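# Flip the serving platter face down onto the drying mat

## Task

Turn the serving platter, which starts face up, upside down and lay it face down on the drying mat, then release it. At the end it must not touch any fixed part of the rig (rails, edges, posts, braces, brackets, arm bases or mounts). From the moment it begins to tip, moving it quickly ends the attempt, and so does letting it rotate or drop quickly once it has gone past standing on edge. The task fails if any loose object is still held at the end, if a closed gripper has both fingers bearing down hard on the platter, or if the platter only stays in place because the robot holds it. Anything the robot is touching at the end must not sink more than about a fingernail's width when left alone. Nothing may be put or knocked off the table.

## Robot and tools

Robot: two arms, left_arm and right_arm, standing on opposite sides of the table; left_arm's base is on the +y side. Base poses in the scene frame: left_arm (+0.111, +0.451, +0.107) m, quat_wxyz (+0.673, 0, 0, -0.739); right_arm (+0.164, -0.572, +0.041) m, quat_wxyz (+0.495, 0, 0, +0.869). The names left and right do not match sides of any picture.

Scene frame: origin at the table centre, +z up, table top at z = +0.020 m. Result state lines give each gripper's end_effector_position (metres) and end_effector_quat_wxyz, plus linear (m/s) and angular (rad/s) velocities, all in this frame. The reported hand position can be slightly wrong, more so when an arm reaches far.

Gripper axes: the fingers point along the gripper's +x; they open and close along its y. end_effector_position is the point midway between the finger pads, 3 to 4 cm short of the fingertips.

execute_actions(actions): a list of actions run one after another. Each action is a table of at most 15 rows; each row lasts one control step of 1/30 s, and if the table is shorter its final row is repeated to fill 15 steps. Every row is a single list of 14 numbers covering both arms, each in [-1, 1]: dx, dy, dz, rx, ry, rz, opening for left_arm, then the same seven for right_arm. Send all 14 even when one arm is idle. dx..rz are an offset, expressed in that gripper's own axes, from the gripper's measured pose at the start of the action (for a call's first action, the last pose a result reported). Each row is measured from that same start pose, not accumulated. Scale: 1.0 equals 0.6 m for dx, dy, dz and 180 degrees for rotation; rx, ry, rz form one rotation vector. The opening is absolute, not an offset: +1 is fully open (0.088 m), empty fingers close at about -0.80, and values down to -1 close no further. Closing from fully open takes at least about 0.5 s. An empty actions list just returns state and images.

move(target, speed, blocking): drives each gripper in a straight line toward its target. target is one 14-number row laid out as above; its offsets count from the pose in the latest result that reported one. speed is the path's top speed in m/s, 0.002 to 0.5 (default 0.25); rotation is capped at twice that in rad/s. Paths take 0.5 to 10 s and finish together; anything needing longer is cut at 10 s. Rotation takes the shorter way. Paths ignore obstacles and the other arm; grippers lag, drift and may overshoot speed, especially with the arm nearly straight. Faster moves and targets set deeper past a contact press harder. The opening is sent at the move's start. With blocking=false the result comes after 0.5 s while motion continues; until a result shows the move ended, further rows and moves are rejected, so use wait or stop. The result adds a "move:" line: done, off_target, moving, held or fault, plus limits (paced = the sent pose was clipped; held = a check blocked steps, after which the arm may speed up), and each gripper's distance from its target.

wait(seconds): 0 to 10; lets time pass with the last commands held; returns early if a running move ends. stop(): brakes a running move; needs stopping distance; fingers keep moving. zoom_image(camera, region): camera is cam_high, cam_left_wrist or cam_right_wrist; region [x0, y0, x1, y1] in pixels of that camera's latest image, origin top-left, at most 504 by 504. read_manual(section): licence texts only. finished_scene(scene): ends the current scene, given its number; irreversible, and the result says if the task succeeded.

Control details: each step the commanded pose is clipped to within 70 mm and 16 degrees of the measured pose, and the arm follows by damped inverse kinematics, favouring position over orientation. After an action an arm goes no further than its last clipped pose, so large targets need several actions. "Hand target" lines show where each arm is currently driving. Friction may leave the gripper short or slightly tilted, and tiny moves may do nothing; check position and orientation after each move and correct tilt. A "pose unreachable" line means the clearance check altered or blocked that arm's command. To keep an arm still, send the offset back to its wanted pose first, then zeros, always with the opening it should keep.

Gripping: grip_measured uses the same scale as the commanded opening; readings can be off by about 1 mm, and while squeezing something hard they read narrower by up to about 3 mm (0.061). To hold firmly, command roughly 0.07 below grip_measured; less gives a lighter grip. Parts thinner than about 3 mm get proportionally less force. Pad force limit is about 34 to 49 N, with a brief harder spike on first contact.

Joint ranges (rad): waist -3.054 to 3.054, shoulder 0.000 to 3.142, elbow 0.000 to 2.356, wrist pitch -1.571 to 1.571, wrist yaw -1.571 to 1.571, wrist roll -3.142 to 3.142. Load limits (N m): waist 17, shoulder 21.1, elbow 21, wrist pitch 5.55, wrist yaw 5.53, wrist roll 5.19; held weight counts. Reaching a load limit freezes that arm for 10 s and drops the rest of the call. Holding loads heats motors: MOTOR HOT appears from 50 °C; at 95 °C an OVER-TEMPERATURE FAULT holds the arm, and if it does not cool within 30 to 60 s the arm and gripper lose power and go limp.

Cameras: cam_high (fixed, 504x504), cam_left_wrist and cam_right_wrist (504x504), returned in that order. Calibration lines give K, distortion and T_world_to_cam; the real cameras may deviate slightly, and results list changed values.

Avoid: arms colliding or pushing each other hard, fast motion of the platter once it tips, letting it flop over quickly past its edge, drops, slams, hard shoves, knocking anything off the table, leaving the platter touching rig parts, still gripping anything at the end, or pressing down on it with a closed gripper. The robot keeps holding its last command while you think, and loose objects may occasionally get a short push.

Each tool is called after "Request:" by a JSON object that holds its "op" and its "data".

## Session

Request:
{"op": "execute_actions", "data": {"actions": []}}

Scene clock: 0.00 s.
left_arm: end_effector_position=(+0.1541, -0.0308, +0.3256) grip_measured=+0.988 end_effector_quat_wxyz=(+0.418, +0.450, -0.302, -0.729) end_effector_velocity=(-0.005, +0.001, -0.001) end_effector_angular_velocity=(+0.005, -0.002, -0.017) | right_arm: end_effector_position=(-0.0748, -0.2057, +0.3799) grip_measured=+1.000 end_effector_quat_wxyz=(+0.498, -0.464, +0.026, +0.732) end_effector_velocity=(+0.000, -0.000, -0.005) end_effector_angular_velocity=(-0.015, -0.023, +0.018)
Joint positions: left_arm=[ 0.319  1.692  1.228 -0.001  0.451  1.32   0.087] | right_arm=[ 0.185  1.852  2.202 -1.232  0.421 -0.179  0.088]
Joint velocities: left_arm=[-0.007 -0.002 -0.002 -0.007  0.007  0.007 -0.   ] | right_arm=[-0.002  0.002 -0.007 -0.007 -0.007 -0.022  0.   ]
Heat: left arm: hottest shoulder 21 °C (+0.0 °C/min); right arm: hottest wrist yaw 21 °C (+0.0 °C/min).
Hand target (left_arm): +0.154, -0.031, +0.326; -0.418, -0.450, +0.302, +0.729
Hand target (right_arm): -0.075, -0.206, +0.380; +0.498, -0.464, +0.026, +0.732

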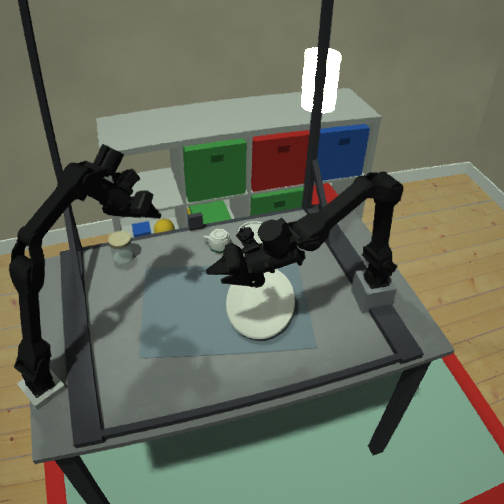

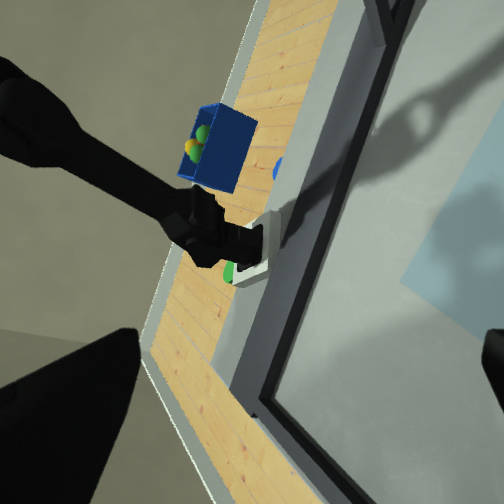

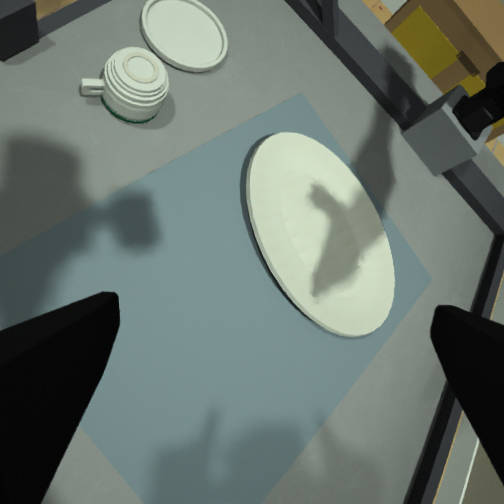

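Request:
{"op": "zoom_image", "data": {"camera": "cam_high", "region": [130, 210, 350, 370]}}

Request:
{"op": "zoom_image", "data": {"camera": "cam_right_wrist", "region": [220, 110, 450, 350]}}

Region (130, 210, 350, 370) of cam_high's 504x504 image, scaled by 2.291, with more detail than that image has; it fills the top 367 rows of this view, and the rest is white.

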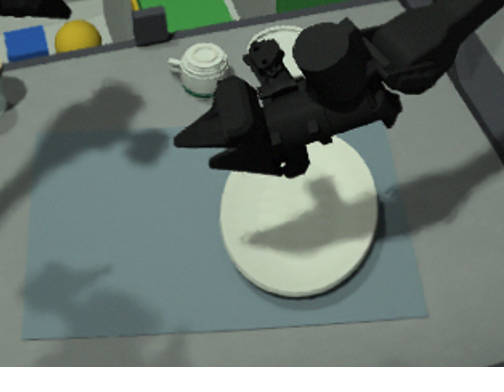

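Region (220, 110, 450, 350) of cam_right_wrist's 504x504 image, scaled by 2.100, with more detail than that image has; it fills the left 483 columns of this view, and the rest is white.

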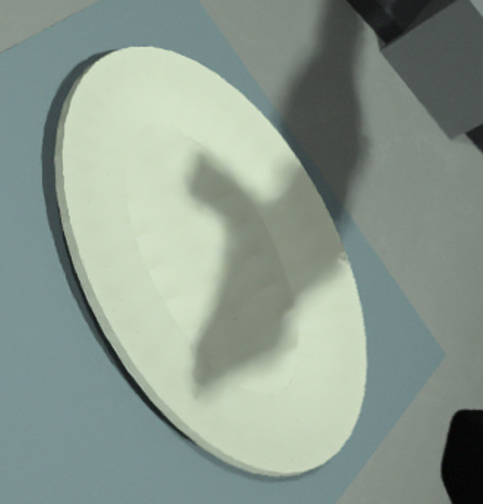

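Request:
{"op": "move", "data": {"target": [-0.42,-0.18,0.045,0,0,0,1,0,0,0,0,0,0,1], "speed": 0.4}}

Request:
{"op": "move", "data": {"target": [0,0,0,0,0,0,1,0.472,0.005,-0.173,-0.169,0.115,-0.026,0.1], "speed": 0.3}}

Scene clock: 4.20 s.
left_arm: end_effector_position=(+0.1536, +0.2438, +0.3437) grip_measured=+0.988 end_effector_quat_wxyz=(+0.419, +0.446, -0.296, -0.733) end_effector_velocity=(-0.001, +0.003, -0.003) end_effector_angular_velocity=(+0.018, +0.019, -0.009) | right_arm: end_effector_position=(-0.0748, -0.2057, +0.3799) grip_measured=+1.000 end_effector_quat_wxyz=(+0.498, -0.464, +0.026, +0.732) end_effector_velocity=(-0.000, +0.001, +0.002) end_effector_angular_velocity=(+0.006, +0.007, +0.007)
Joint positions: left_arm=[ 0.912  0.705  0.747 -0.812  0.949  1.754  0.087] | right_arm=[ 0.185  1.852  2.202 -1.232  0.421 -0.179  0.088]
Joint velocities: left_arm=[ 0.022  0.012  0.007 -0.051  0.022  0.037 -0.   ] | right_arm=[-0.002 -0.002  0.002  0.007 -0.007 -0.007  0.   ]
Heat: left arm: hottest shoulder 22 °C (+0.0 °C/min); right arm: hottest wrist pitch 21 °C (+0.0 °C/min).
Hand target (left_arm): +0.155, +0.244, +0.349; -0.419, -0.448, +0.302, +0.729
Hand target (right_arm): -0.075, -0.206, +0.380; +0.498, -0.464, +0.026, +0.732
Off the commanded pose (left_arm): 0.007 m, 1 deg.
Off the commanded pose (right_arm): 0.000 m, 0 deg.
move: done; limits=paced
camera_calibration (this result's frames):
cam_left_wrist: T_world_to_cam=[[-0.344042, 0.426539, -0.836481, 0.251072], [0.93636, 0.22203, -0.271905, -0.0680252], [0.0697456, -0.876794, -0.475781, 0.436713], [0, 0, 0, 1]] pos_world=[0.119617, 0.290919, 0.3993]

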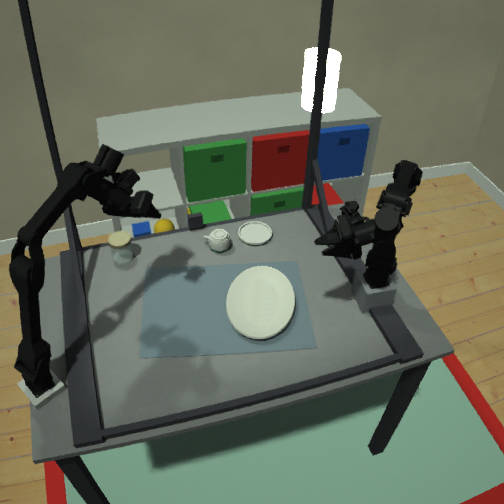

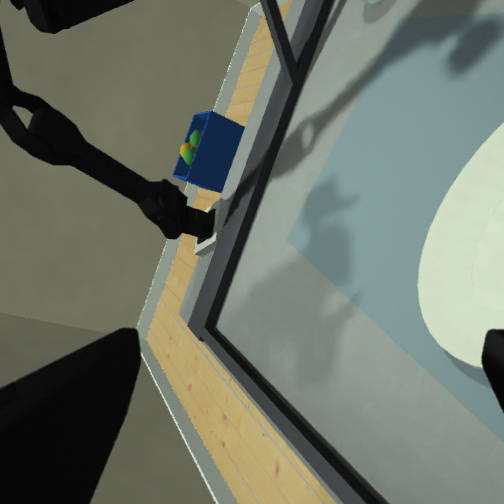

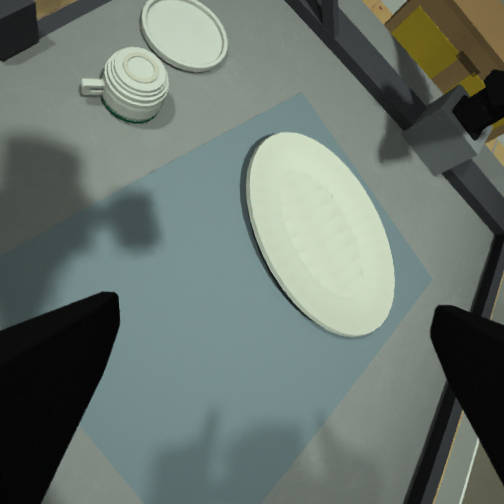

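Scene clock: 5.93 s.
left_arm: end_effector_position=(+0.1536, +0.2438, +0.3437) grip_measured=+0.988 end_effector_quat_wxyz=(+0.419, +0.446, -0.296, -0.733) end_effector_velocity=(+0.001, +0.001, -0.003) end_effector_angular_velocity=(+0.018, +0.001, +0.016) | right_arm: end_effector_position=(-0.0321, -0.0616, +0.1238) grip_measured=+0.103 end_effector_quat_wxyz=(+0.377, -0.697, -0.096, +0.602) end_effector_velocity=(+0.003, -0.004, -0.004) end_effector_angular_velocity=(-0.032, -0.020, +0.018)
Joint positions: left_arm=[ 0.912  0.705  0.747 -0.813  0.949  1.754  0.087] | right_arm=[-0.026  2.335  1.955 -0.722  0.536 -0.767  0.044]
Joint velocities: left_arm=[-0.002 -0.002 -0.002 -0.007 -0.022 -0.007 -0.   ] | right_arm=[-0.002 -0.002 -0.007 -0.022 -0.007 -0.022 -0.   ]
Heat: left arm: hottest shoulder 22 °C (+10.1 °C/min); right arm: hottest wrist pitch 21 °C (+0.0 °C/min).
Hand target (left_arm): +0.154, +0.244, +0.344; -0.419, -0.446, +0.296, +0.733
Hand target (right_arm): -0.032, -0.060, +0.120; -0.375, +0.700, +0.096, -0.599
Off the commanded pose (left_arm): 0.000 m, 0 deg.
Off the commanded pose (right_arm): 0.005 m, 1 deg.
move: done
camera_calibration (this result's frames):
cam_left_wrist: T_world_to_cam=[[-0.344275, 0.426757, -0.836274, 0.250925], [0.936285, 0.2221, -0.272108, -0.0679506], [0.069613, -0.87667, -0.476029, 0.436795], [0, 0, 0, 1]] pos_world=[0.119602, 0.290933, 0.399279]
cam_right_wrist: T_world_to_cam=[[0.276961, 0.706896, 0.650838, -0.0187979], [0.777325, -0.563001, 0.280706, -0.0147787], [0.564853, 0.428168, -0.705417, 0.208708], [0, 0, 0, 1]] pos_world=[-0.101195, -0.0843944, 0.163609]

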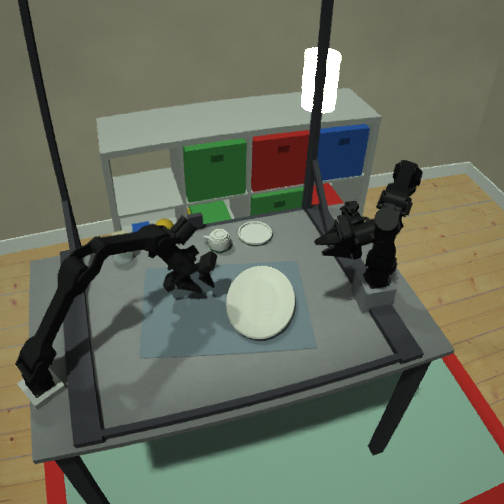

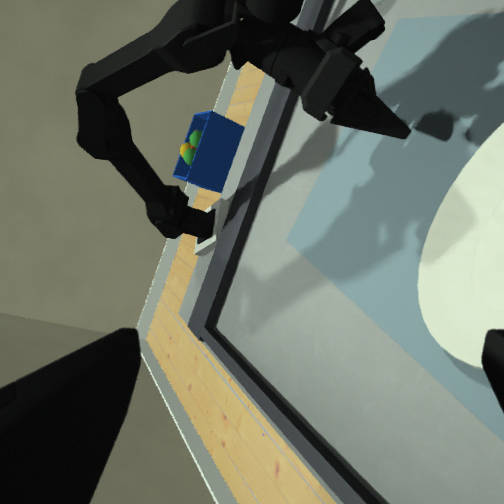

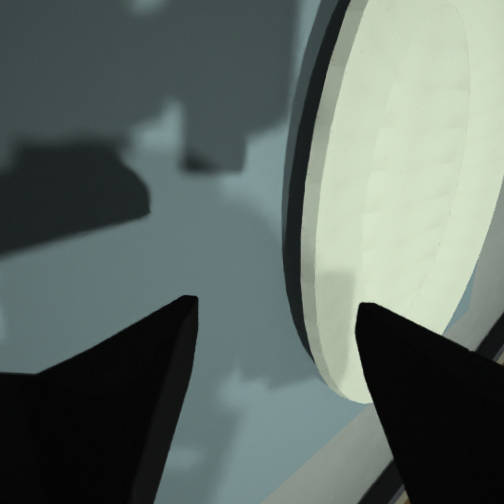

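Request:
{"op": "move", "data": {"target": [0,0,0,0,0,0,1,0.112,0.012,-0.03,0,0,0,0.1], "speed": 0.1}}

Scene clock: 7.60 s.
left_arm: end_effector_position=(+0.1536, +0.2438, +0.3437) grip_measured=+0.988 end_effector_quat_wxyz=(+0.419, +0.446, -0.296, -0.733) end_effector_velocity=(-0.001, +0.001, -0.004) end_effector_angular_velocity=(+0.024, +0.023, +0.006) | right_arm: end_effector_position=(-0.0032, -0.0321, +0.0799) grip_measured=+0.103 end_effector_quat_wxyz=(+0.387, -0.690, -0.100, +0.604) end_effector_velocity=(+0.002, +0.003, -0.008) end_effector_angular_velocity=(+0.001, +0.011, -0.009)
Joint positions: left_arm=[ 0.912  0.705  0.747 -0.813  0.949  1.754  0.087] | right_arm=[-0.106  2.41   1.894 -0.521  0.501 -0.845  0.044]
Joint velocities: left_arm=[-0.002  0.002 -0.002 -0.022 -0.007 -0.007 -0.   ] | right_arm=[-0.007  0.017 -0.002  0.022 -0.007  0.007 -0.   ]
Heat: left arm: hottest shoulder 22 °C (+7.9 °C/min); right arm: hottest shoulder 21 °C (+0.0 °C/min).
Hand target (left_arm): +0.154, +0.244, +0.344; -0.419, -0.446, +0.296, +0.733
Hand target (right_arm): -0.001, -0.035, +0.067; -0.377, +0.697, +0.095, -0.602
Off the commanded pose (left_arm): 0.000 m, 0 deg.
Off the commanded pose (right_arm): 0.013 m, 2 deg.
move: off_target (right_arm)
camera_calibration (this result's frames):
cam_left_wrist: T_world_to_cam=[[-0.344275, 0.426757, -0.836274, 0.250925], [0.936285, 0.2221, -0.272108, -0.0679506], [0.069613, -0.87667, -0.476029, 0.436795], [0, 0, 0, 1]] pos_world=[0.119602, 0.290933, 0.399279]
cam_right_wrist: T_world_to_cam=[[0.286, 0.690086, 0.66482, -0.020711], [0.778289, -0.572023, 0.258949, -0.0068247], [0.55899, 0.443363, -0.700685, 0.148804], [0, 0, 0, 1]] pos_world=[-0.071945, -0.0555857, 0.119801]

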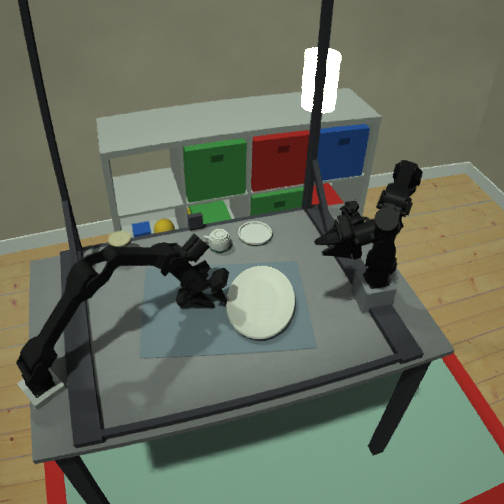

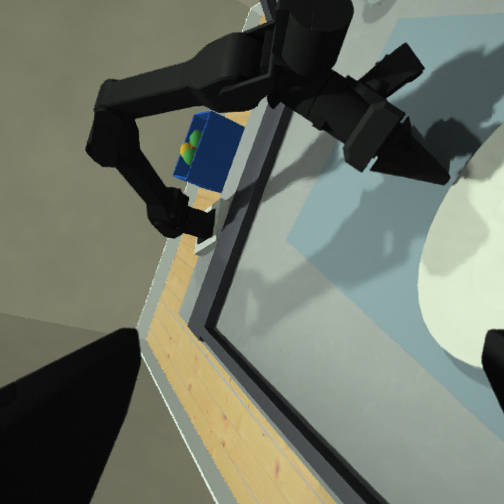

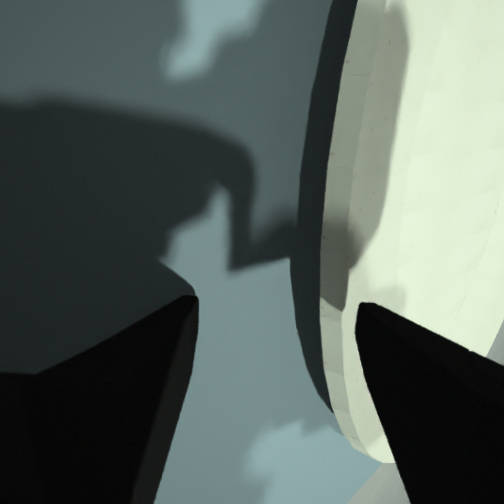

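Request:
{"op": "move", "data": {"target": [0,0,0,0,0,0,1,0.03,0.022,0,0,0,0,0.1], "speed": 0.05}}

Request:
{"op": "zoom_image", "data": {"camera": "cam_high", "region": [150, 240, 290, 340]}}

Scene clock: 10.37 s.
left_arm: end_effector_position=(+0.1536, +0.2438, +0.3437) grip_measured=+0.988 end_effector_quat_wxyz=(+0.419, +0.446, -0.296, -0.733) end_effector_velocity=(-0.000, +0.001, -0.002) end_effector_angular_velocity=(+0.011, +0.008, +0.006) | right_arm: end_effector_position=(-0.0064, -0.0254, +0.0783) grip_measured=+0.103 end_effector_quat_wxyz=(+0.401, -0.677, -0.109, +0.607) end_effector_velocity=(-0.001, -0.003, -0.008) end_effector_angular_velocity=(-0.015, -0.004, +0.012)
Joint positions: left_arm=[ 0.912  0.705  0.747 -0.813  0.949  1.754  0.087] | right_arm=[-0.105  2.419  1.885 -0.461  0.503 -0.846  0.044]
Joint velocities: left_arm=[-0.002 -0.002 -0.002 -0.007 -0.007 -0.007 -0.   ] | right_arm=[ 0.002  0.007 -0.012  0.007 -0.007 -0.007 -0.   ]
Heat: left arm: hottest shoulder 22 °C (+5.8 °C/min); right arm: hottest shoulder 22 °C (+5.8 °C/min).
Hand target (left_arm): +0.154, +0.244, +0.344; -0.419, -0.446, +0.296, +0.733
Hand target (right_arm): -0.003, -0.031, +0.058; -0.387, +0.690, +0.100, -0.604
Off the commanded pose (left_arm): 0.000 m, 0 deg.
Off the commanded pose (right_arm): 0.021 m, 2 deg.
move: off_target (right_arm)
camera_calibration (this result's frames):
cam_left_wrist: T_world_to_cam=[[-0.344275, 0.426757, -0.836274, 0.250925], [0.936285, 0.2221, -0.272108, -0.0679506], [0.069613, -0.87667, -0.476029, 0.436795], [0, 0, 0, 1]] pos_world=[0.119602, 0.290933, 0.399279]
cam_right_wrist: T_world_to_cam=[[0.296305, 0.663675, 0.686833, -0.0256839], [0.782077, -0.581383, 0.224386, 0.00237476], [0.548232, 0.47067, -0.691311, 0.146421], [0, 0, 0, 1]] pos_world=[-0.0745198, -0.0504897, 0.11833]

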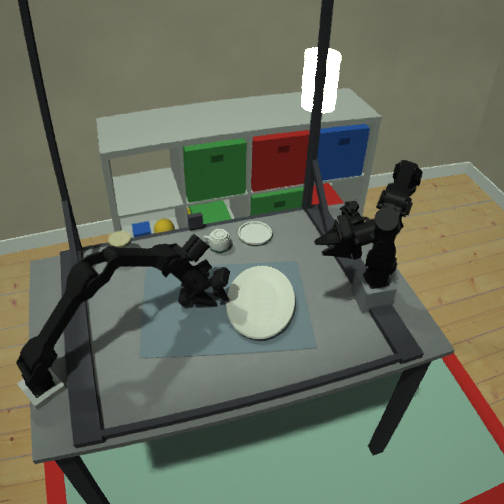

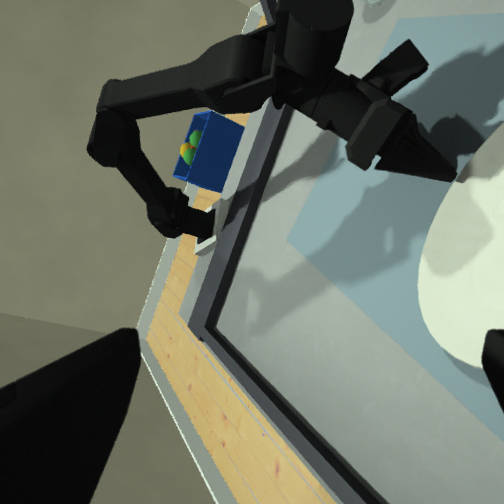

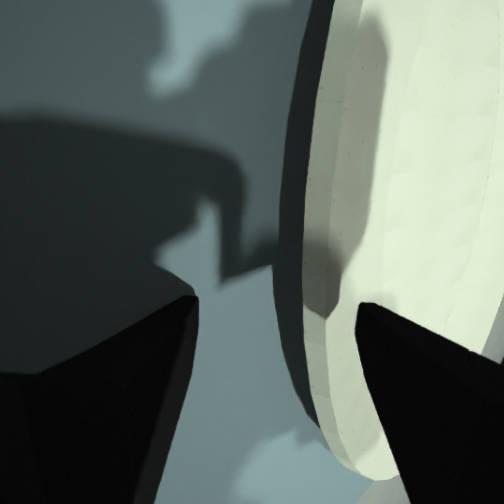

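Region (150, 240, 290, 340) of cam_high's 504x504 image, scaled by 3.600, with more detail than that image has; it fills the top 360 rows of this view, and the rest is white.

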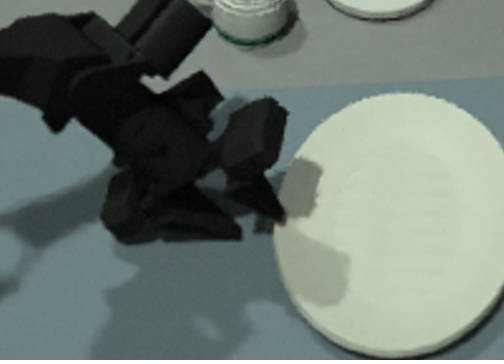

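Request:
{"op": "move", "data": {"target": [0,0,0,0,0,0,1,0.034,-0.048,0,0,0,0,0.1], "speed": 0.04}}

Scene clock: 11.93 s.
left_arm: end_effector_position=(+0.1536, +0.2438, +0.3437) grip_measured=+0.988 end_effector_quat_wxyz=(+0.419, +0.446, -0.296, -0.733) end_effector_velocity=(-0.001, +0.001, -0.001) end_effector_angular_velocity=(+0.004, -0.008, -0.000) | right_arm: end_effector_position=(+0.0085, +0.0045, +0.0876) grip_measured=+0.103 end_effector_quat_wxyz=(+0.405, -0.676, -0.109, +0.606) end_effector_velocity=(-0.005, +0.001, -0.003) end_effector_angular_velocity=(-0.014, +0.002, +0.031)
Joint positions: left_arm=[ 0.912  0.705  0.747 -0.813  0.949  1.754  0.087] | right_arm=[-0.154  2.5    2.066 -0.533  0.479 -0.889  0.044]
Joint velocities: left_arm=[-0.002 -0.007 -0.002 -0.007 -0.007  0.007 -0.   ] | right_arm=[ 0.002  0.012  0.017 -0.007 -0.022 -0.022 -0.   ]
Heat: left arm: hottest shoulder 22 °C (+5.0 °C/min); right arm: hottest shoulder 23 °C (+10.1 °C/min).
Hand target (left_arm): +0.154, +0.244, +0.344; -0.419, -0.446, +0.296, +0.733
Hand target (right_arm): +0.008, +0.006, +0.082; -0.401, +0.677, +0.109, -0.607
Off the commanded pose (left_arm): 0.000 m, 0 deg.
Off the commanded pose (right_arm): 0.005 m, 0 deg.
move: done
camera_calibration (this result's frames):
cam_left_wrist: T_world_to_cam=[[-0.344275, 0.426757, -0.836274, 0.250925], [0.936285, 0.2221, -0.272108, -0.0679506], [0.069613, -0.87667, -0.476029, 0.436795], [0, 0, 0, 1]] pos_world=[0.119602, 0.290933, 0.399279]
cam_right_wrist: T_world_to_cam=[[0.299984, 0.658051, 0.690637, -0.0566908], [0.780355, -0.585695, 0.219107, 0.00649169], [0.548685, 0.473213, -0.689212, 0.130387], [0, 0, 0, 1]] pos_world=[-0.0596011, -0.0205934, 0.127595]

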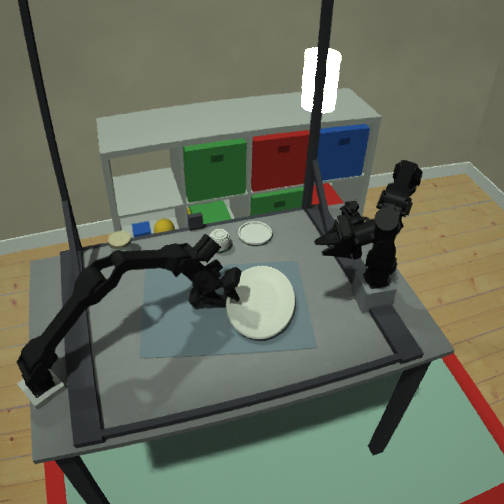

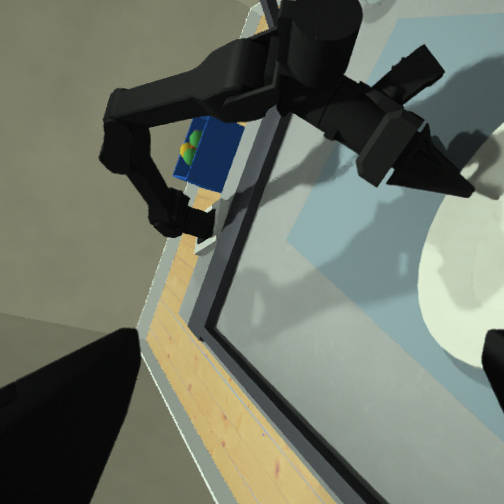

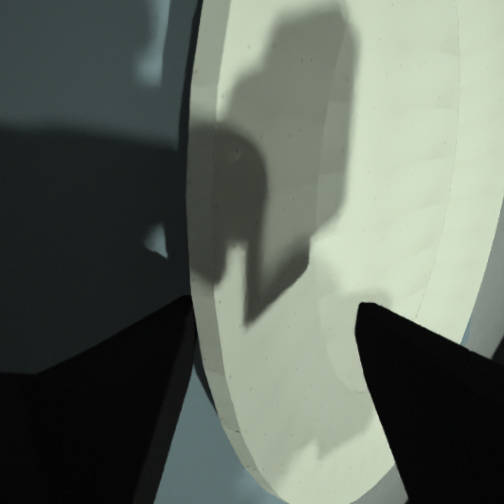

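Request:
{"op": "move", "data": {"target": [0,0,0,0,0,0,1,0.03,-0.004,0,0,0,0,0.1], "speed": 0.03}}

Request:
{"op": "zoom_image", "data": {"camera": "cam_right_wrist", "region": [100, 200, 450, 504]}}

Request:
{"op": "zoom_image", "data": {"camera": "cam_left_wrist", "region": [360, 80, 504, 260]}}

Scene clock: 13.03 s.
left_arm: end_effector_position=(+0.1536, +0.2438, +0.3437) grip_measured=+0.988 end_effector_quat_wxyz=(+0.419, +0.446, -0.296, -0.733) end_effector_velocity=(-0.000, +0.001, -0.002) end_effector_angular_velocity=(+0.007, -0.005, -0.000) | right_arm: end_effector_position=(+0.0099, +0.0115, +0.0812) grip_measured=+0.103 end_effector_quat_wxyz=(+0.400, -0.677, -0.111, +0.607) end_effector_velocity=(+0.001, -0.002, -0.005) end_effector_angular_velocity=(-0.024, -0.007, +0.007)
Joint positions: left_arm=[ 0.912  0.705  0.747 -0.813  0.949  1.754  0.087] | right_arm=[-0.163  2.538  2.112 -0.541  0.47  -0.904  0.044]
Joint velocities: left_arm=[-0.002 -0.002 -0.002 -0.007 -0.007  0.007  0.   ] | right_arm=[-0.002  0.007  0.007 -0.022 -0.007 -0.007 -0.   ]
Heat: left arm: hottest shoulder 22 °C (+4.6 °C/min); right arm: hottest shoulder 23 °C (+9.2 °C/min).
Hand target (left_arm): +0.154, +0.244, +0.344; -0.419, -0.446, +0.296, +0.733
Hand target (right_arm): +0.014, +0.017, +0.076; -0.405, +0.676, +0.109, -0.606
Off the commanded pose (left_arm): 0.000 m, 0 deg.
Off the commanded pose (right_arm): 0.009 m, 1 deg.
move: off_target (right_arm)
camera_calibration (this result's frames):
cam_left_wrist: T_world_to_cam=[[-0.344275, 0.426757, -0.836274, 0.250925], [0.936285, 0.2221, -0.272108, -0.0679506], [0.069613, -0.87667, -0.476029, 0.436795], [0, 0, 0, 1]] pos_world=[0.119602, 0.290933, 0.399279]
cam_right_wrist: T_world_to_cam=[[0.293173, 0.664167, 0.687701, -0.0571192], [0.78394, -0.578735, 0.224729, 0.0103502], [0.547254, 0.473232, -0.690336, 0.12201], [0, 0, 0, 1]] pos_world=[-0.0581384, -0.0138121, 0.121182]

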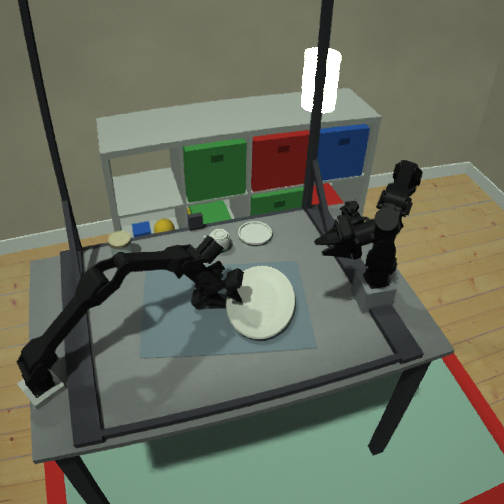

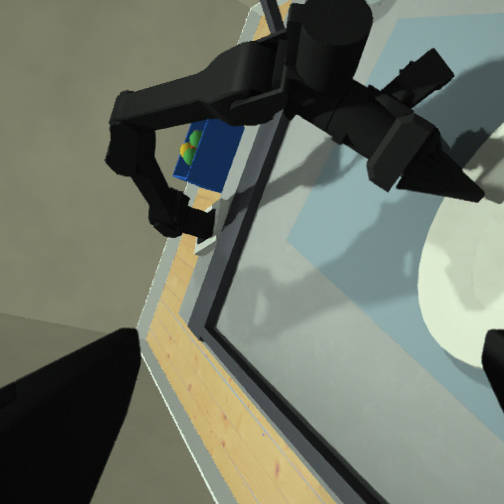

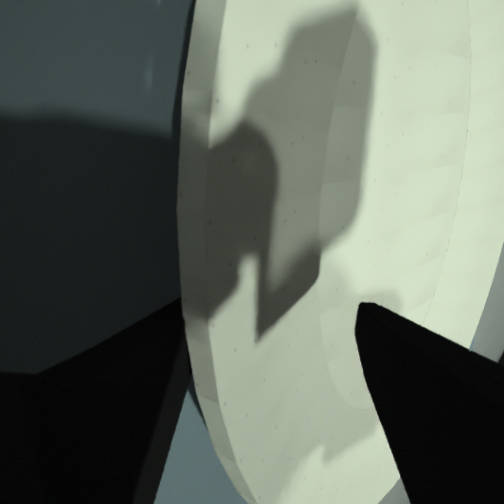

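Region (100, 200, 450, 504) of cam_right_wrist's 504x504 image, scaled by 1.440, with more detail than that image has; it fills the top 438 rows of this view, and the rest is white.

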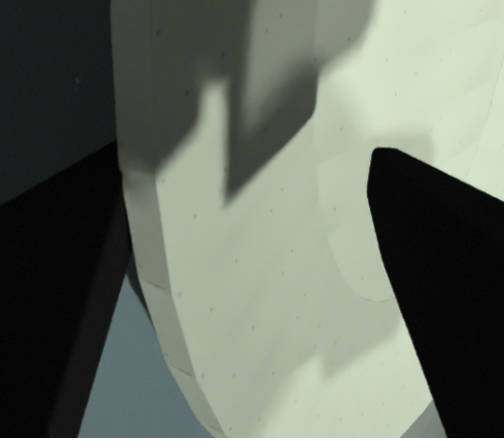

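Region (360, 80, 504, 260) of cam_left_wrist's 504x504 image, scaled by 2.800, with more detail than that image has; it fills the left 403 columns of this view, and the rest is white.

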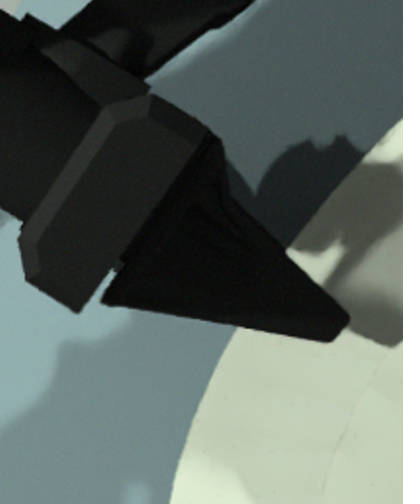

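Request:
{"op": "move", "data": {"target": [0,0,0,0,0,0,1,0.02,-0.005,0,0,0,-0.09,0.1], "speed": 0.03}}

Request:
{"op": "move", "data": {"target": [0,0,0,0,0,0,1,0,0,0,0,0,0,-1], "speed": 0.03}}

Scene clock: 18.23 s.
left_arm: end_effector_position=(+0.1536, +0.2438, +0.3437) grip_measured=+0.988 end_effector_quat_wxyz=(+0.419, +0.446, -0.296, -0.733) end_effector_velocity=(+0.001, +0.001, -0.003) end_effector_angular_velocity=(+0.018, +0.025, +0.017) | right_arm: end_effector_position=(-0.0026, +0.0180, +0.0935) grip_measured=+0.103 end_effector_quat_wxyz=(+0.478, -0.648, -0.219, +0.551) end_effector_velocity=(-0.000, +0.003, +0.003) end_effector_angular_velocity=(+0.012, -0.005, +0.014)
Joint positions: left_arm=[ 0.912  0.705  0.747 -0.813  0.949  1.754  0.087] | right_arm=[-0.11   2.476  1.849 -0.06   0.648 -1.038  0.044]
Joint velocities: left_arm=[ 0.002  0.002 -0.002 -0.007 -0.007 -0.022 -0.   ] | right_arm=[-0.002 -0.002 -0.002  0.022 -0.007 -0.022 -0.   ]
Heat: left arm: hottest shoulder 22 °C (+3.3 °C/min); right arm: hottest shoulder 26 °C (+16.5 °C/min).
Hand target (left_arm): +0.154, +0.244, +0.344; -0.419, -0.446, +0.296, +0.733
Hand target (right_arm): +0.014, +0.020, +0.075; -0.482, +0.655, +0.204, -0.544
Off the commanded pose (left_arm): 0.000 m, 0 deg.
Off the commanded pose (right_arm): 0.025 m, 2 deg.
move: off_target (right_arm)
camera_calibration (this result's frames):
cam_left_wrist: T_world_to_cam=[[-0.344275, 0.426757, -0.836274, 0.250925], [0.936285, 0.2221, -0.272108, -0.0679506], [0.069613, -0.87667, -0.476029, 0.436795], [0, 0, 0, 1]] pos_world=[0.119602, 0.290933, 0.399279]
cam_right_wrist: T_world_to_cam=[[0.197539, 0.453684, 0.868993, -0.079537], [0.772391, -0.617899, 0.147013, 0.0290958], [0.603648, 0.642161, -0.472481, 0.11102], [0, 0, 0, 1]] pos_world=[-0.0737783, -0.0172295, 0.117294]

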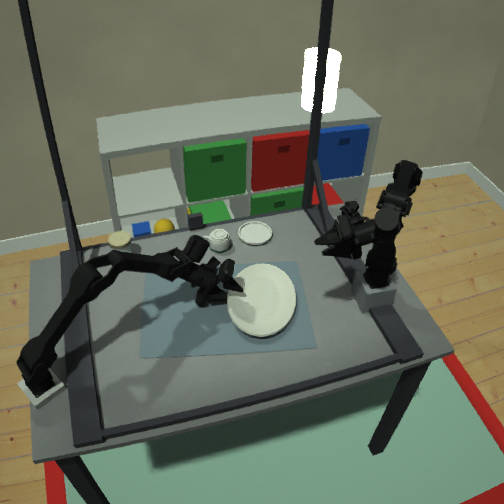

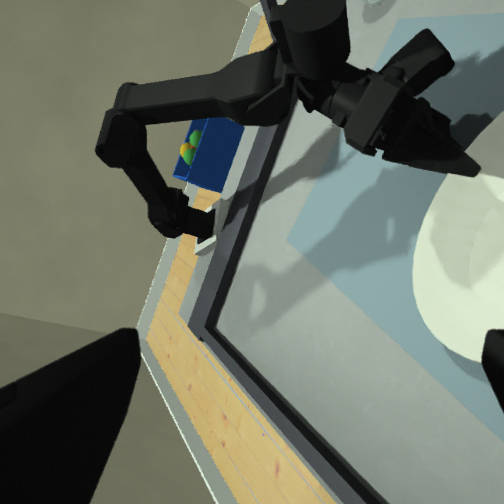

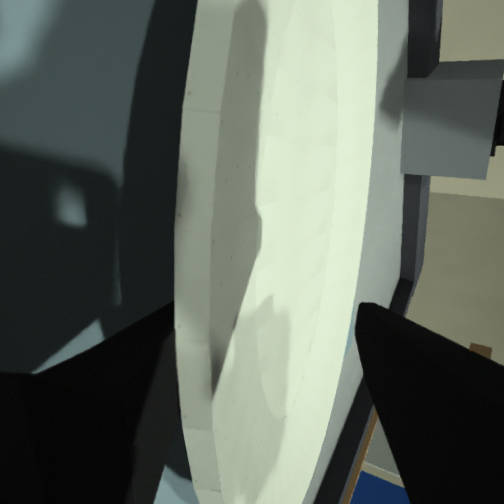

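Scene clock: 18.80 s.
left_arm: end_effector_position=(+0.1536, +0.2438, +0.3437) grip_measured=+0.988 end_effector_quat_wxyz=(+0.419, +0.446, -0.296, -0.733) end_effector_velocity=(-0.003, +0.001, +0.000) end_effector_angular_velocity=(+0.003, +0.025, +0.001) | right_arm: end_effector_position=(-0.0046, +0.0180, +0.0981) grip_measured=-0.674 end_effector_quat_wxyz=(+0.480, -0.647, -0.223, +0.549) end_effector_velocity=(+0.001, +0.000, +0.001) end_effector_angular_velocity=(+0.002, +0.021, -0.008)
Joint positions: left_arm=[ 0.912  0.705  0.747 -0.813  0.949  1.754  0.087] | right_arm=[-0.106  2.47   1.851 -0.056  0.657 -1.043  0.006]
Joint velocities: left_arm=[-0.002 -0.007 -0.002 -0.007  0.007 -0.022 -0.   ] | right_arm=[-0.002 -0.002  0.002 -0.007 -0.007  0.022 -0.   ]
Heat: left arm: hottest shoulder 22 °C (+3.2 °C/min); right arm: hottest shoulder 26 °C (+16.0 °C/min).
Hand target (left_arm): +0.154, +0.244, +0.344; -0.419, -0.446, +0.296, +0.733
Hand target (right_arm): -0.003, +0.018, +0.093; -0.478, +0.648, +0.219, -0.551
Off the commanded pose (left_arm): 0.000 m, 0 deg.
Off the commanded pose (right_arm): 0.005 m, 1 deg.
move: done
camera_calibration (this result's frames):
cam_left_wrist: T_world_to_cam=[[-0.344275, 0.426757, -0.836274, 0.250925], [0.936285, 0.2221, -0.272108, -0.0679506], [0.069613, -0.87667, -0.476029, 0.436795], [0, 0, 0, 1]] pos_world=[0.119602, 0.290933, 0.399279]
cam_right_wrist: T_world_to_cam=[[0.193798, 0.444556, 0.874535, -0.0836033], [0.772006, -0.619166, 0.143666, 0.0302761], [0.60535, 0.647304, -0.463193, 0.113398], [0, 0, 0, 1]] pos_world=[-0.0758165, -0.0174905, 0.121289]

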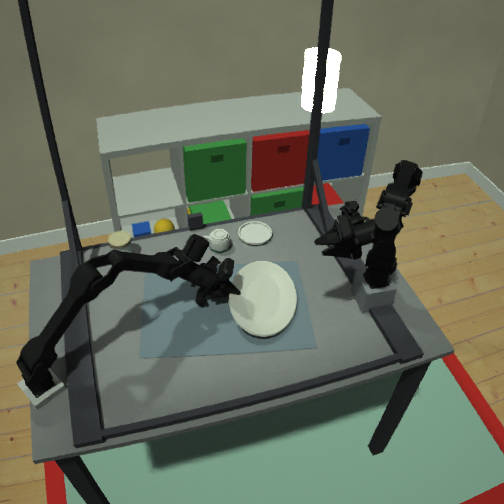

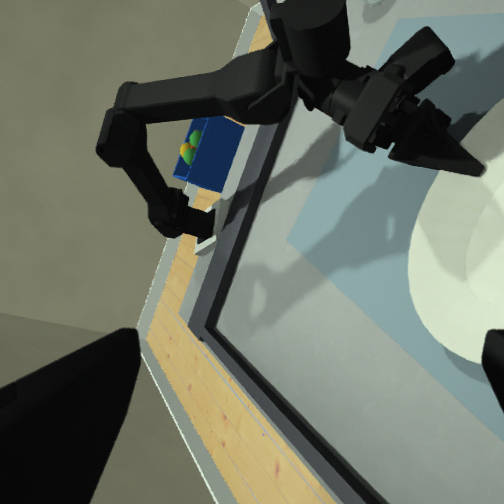

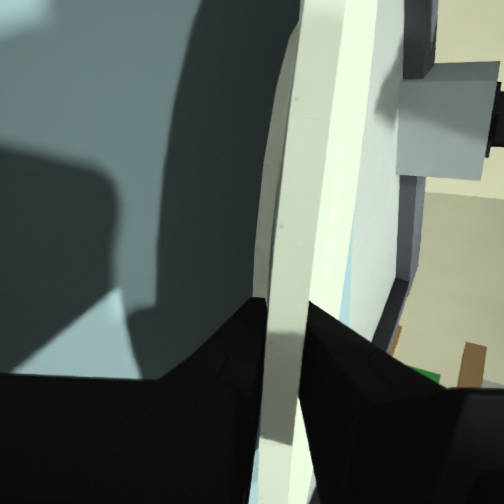

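Request:
{"op": "move", "data": {"target": [0,0,0,0,0,0,1,-0.23,-0.25,-0.02,0,0,0.333,-1], "speed": 0.08}}

Scene clock: 26.33 s.
left_arm: end_effector_position=(+0.1536, +0.2438, +0.3437) grip_measured=+0.988 end_effector_quat_wxyz=(+0.419, +0.446, -0.296, -0.733) end_effector_velocity=(-0.002, +0.002, -0.004) end_effector_angular_velocity=(+0.021, +0.019, +0.006) | right_arm: end_effector_position=(+0.0020, -0.0353, +0.2356) grip_measured=-0.674 end_effector_quat_wxyz=(+0.315, -0.549, -0.050, +0.772) end_effector_velocity=(-0.001, -0.003, -0.002) end_effector_angular_velocity=(-0.022, +0.029, +0.008)
Joint positions: left_arm=[ 0.912  0.705  0.747 -0.813  0.949  1.754  0.087] | right_arm=[-0.251  2.284  2.324 -0.997 -0.038 -0.879  0.006]
Joint velocities: left_arm=[-0.002 -0.002 -0.002 -0.022 -0.007 -0.007  0.   ] | right_arm=[-0.007 -0.002 -0.007 -0.007 -0.037  0.007 -0.   ]
Heat: left arm: hottest shoulder 22 °C (+2.3 °C/min); right arm: hottest shoulder 34 °C (+29.6 °C/min).
Hand target (left_arm): +0.154, +0.244, +0.344; -0.419, -0.446, +0.296, +0.733
Hand target (right_arm): +0.004, -0.038, +0.293; +0.352, -0.511, -0.092, +0.779
Off the commanded pose (left_arm): 0.000 m, 0 deg.
Off the commanded pose (right_arm): 0.060 m, 33 deg; orientation clipped at the last step of the last action.
joint sent to its limit (right arm) — the command would take joint 3 (elbow) past its upper limit, so that joint was sent only as far as its limit.
move: off_target (right_arm); limits=paced
camera_calibration (this result's frames):
cam_left_wrist: T_world_to_cam=[[-0.344275, 0.426757, -0.836274, 0.250925], [0.936285, 0.2221, -0.272108, -0.0679506], [0.069613, -0.87667, -0.476029, 0.436795], [0, 0, 0, 1]] pos_world=[0.119602, 0.290933, 0.399279]
cam_right_wrist: T_world_to_cam=[[0.395501, 0.800126, 0.450974, -0.0694858], [0.90922, -0.410567, -0.0689438, 0.0295817], [0.129991, 0.437302, -0.88987, 0.301642], [0, 0, 0, 1]] pos_world=[-0.0386255, -0.0641661, 0.301798]

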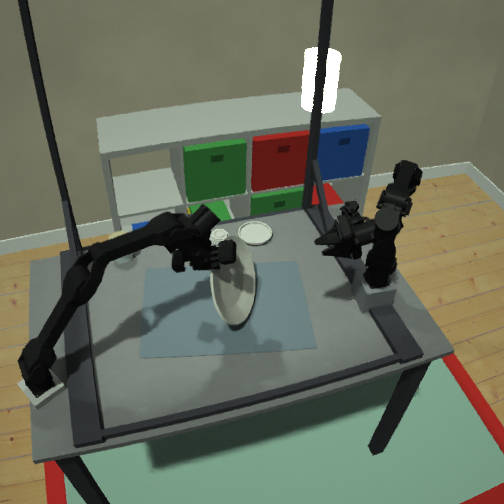

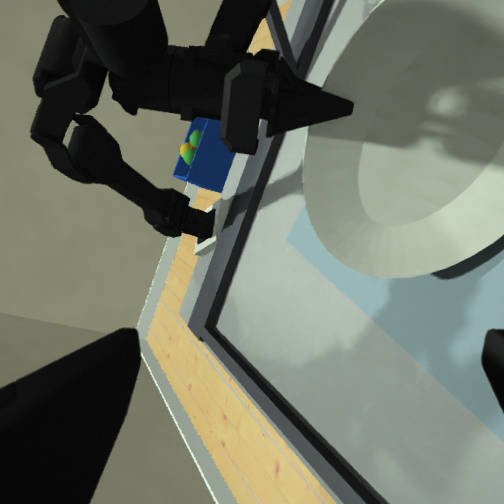

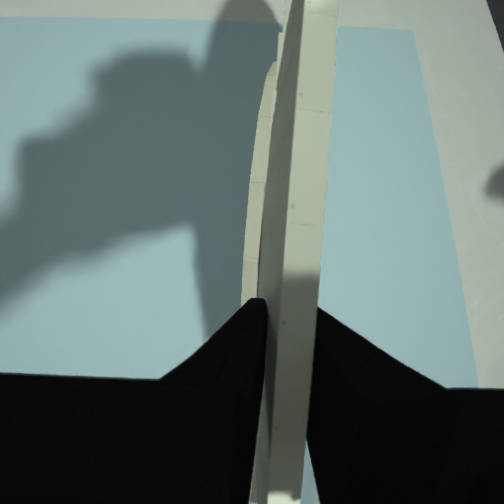

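Request:
{"op": "move", "data": {"target": [0,0,0,0,0,0,1,-0.262,0.115,-0.145,0.032,0.14,0.137,-1], "speed": 0.07}}

Scene clock: 31.63 s.
left_arm: end_effector_position=(+0.1536, +0.2438, +0.3437) grip_measured=+0.988 end_effector_quat_wxyz=(+0.419, +0.446, -0.296, -0.733) end_effector_velocity=(-0.000, +0.001, -0.002) end_effector_angular_velocity=(+0.007, -0.005, -0.000) | right_arm: end_effector_position=(+0.0773, -0.1933, +0.2748) grip_measured=-0.674 end_effector_quat_wxyz=(+0.225, -0.653, +0.119, +0.713) end_effector_velocity=(+0.000, -0.001, -0.003) end_effector_angular_velocity=(-0.009, +0.007, -0.008)
Joint positions: left_arm=[ 0.912  0.705  0.747 -0.813  0.949  1.754  0.087] | right_arm=[-0.312  1.96   2.133 -1.572 -0.009 -0.855  0.006]
Joint velocities: left_arm=[-0.002 -0.002 -0.002 -0.007 -0.007  0.007 -0.   ] | right_arm=[-0.002 -0.002 -0.017  0.007 -0.007  0.007 -0.   ]
Heat: left arm: hottest elbow 22 °C (+1.9 °C/min); right arm: hottest shoulder 39 °C (+34.1 °C/min).
Hand target (left_arm): +0.154, +0.244, +0.344; -0.419, -0.446, +0.296, +0.733
Hand target (right_arm): +0.081, -0.199, +0.299; -0.249, +0.641, -0.098, -0.719
Off the commanded pose (left_arm): 0.000 m, 0 deg.
Off the commanded pose (right_arm): 0.027 m, 10 deg.
joint sent to its limit (right arm) — the command would take joint 4 (wrist pitch) past its lower limit, so that joint was sent only as far as its limit.
move: off_target (right_arm)
camera_calibration (this result's frames):
cam_left_wrist: T_world_to_cam=[[-0.344275, 0.426757, -0.836274, 0.250925], [0.936285, 0.2221, -0.272108, -0.0679506], [0.069613, -0.87667, -0.476029, 0.436795], [0, 0, 0, 1]] pos_world=[0.119602, 0.290933, 0.399279]
cam_right_wrist: T_world_to_cam=[[0.437809, 0.887931, 0.141072, 0.108352], [0.856714, -0.459609, 0.234094, -0.189727], [0.272698, 0.0183694, -0.961924, 0.323578], [0, 0, 0, 1]] pos_world=[0.0268655, -0.189353, 0.340387]

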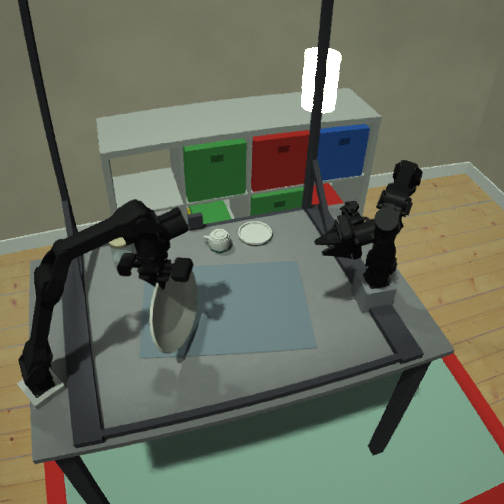

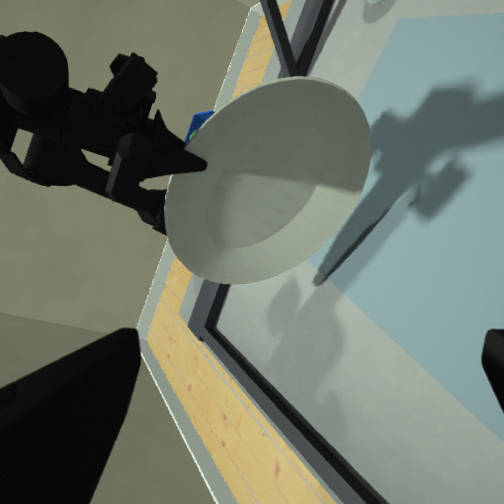

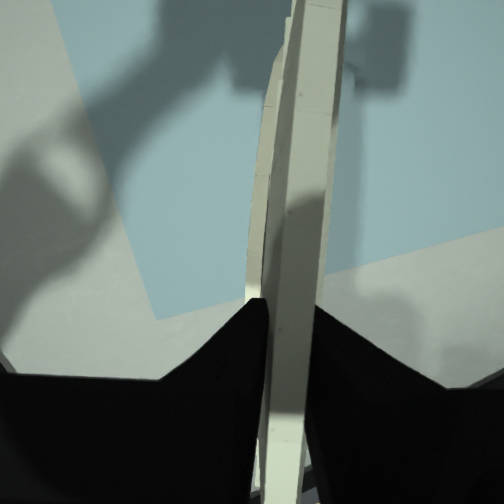

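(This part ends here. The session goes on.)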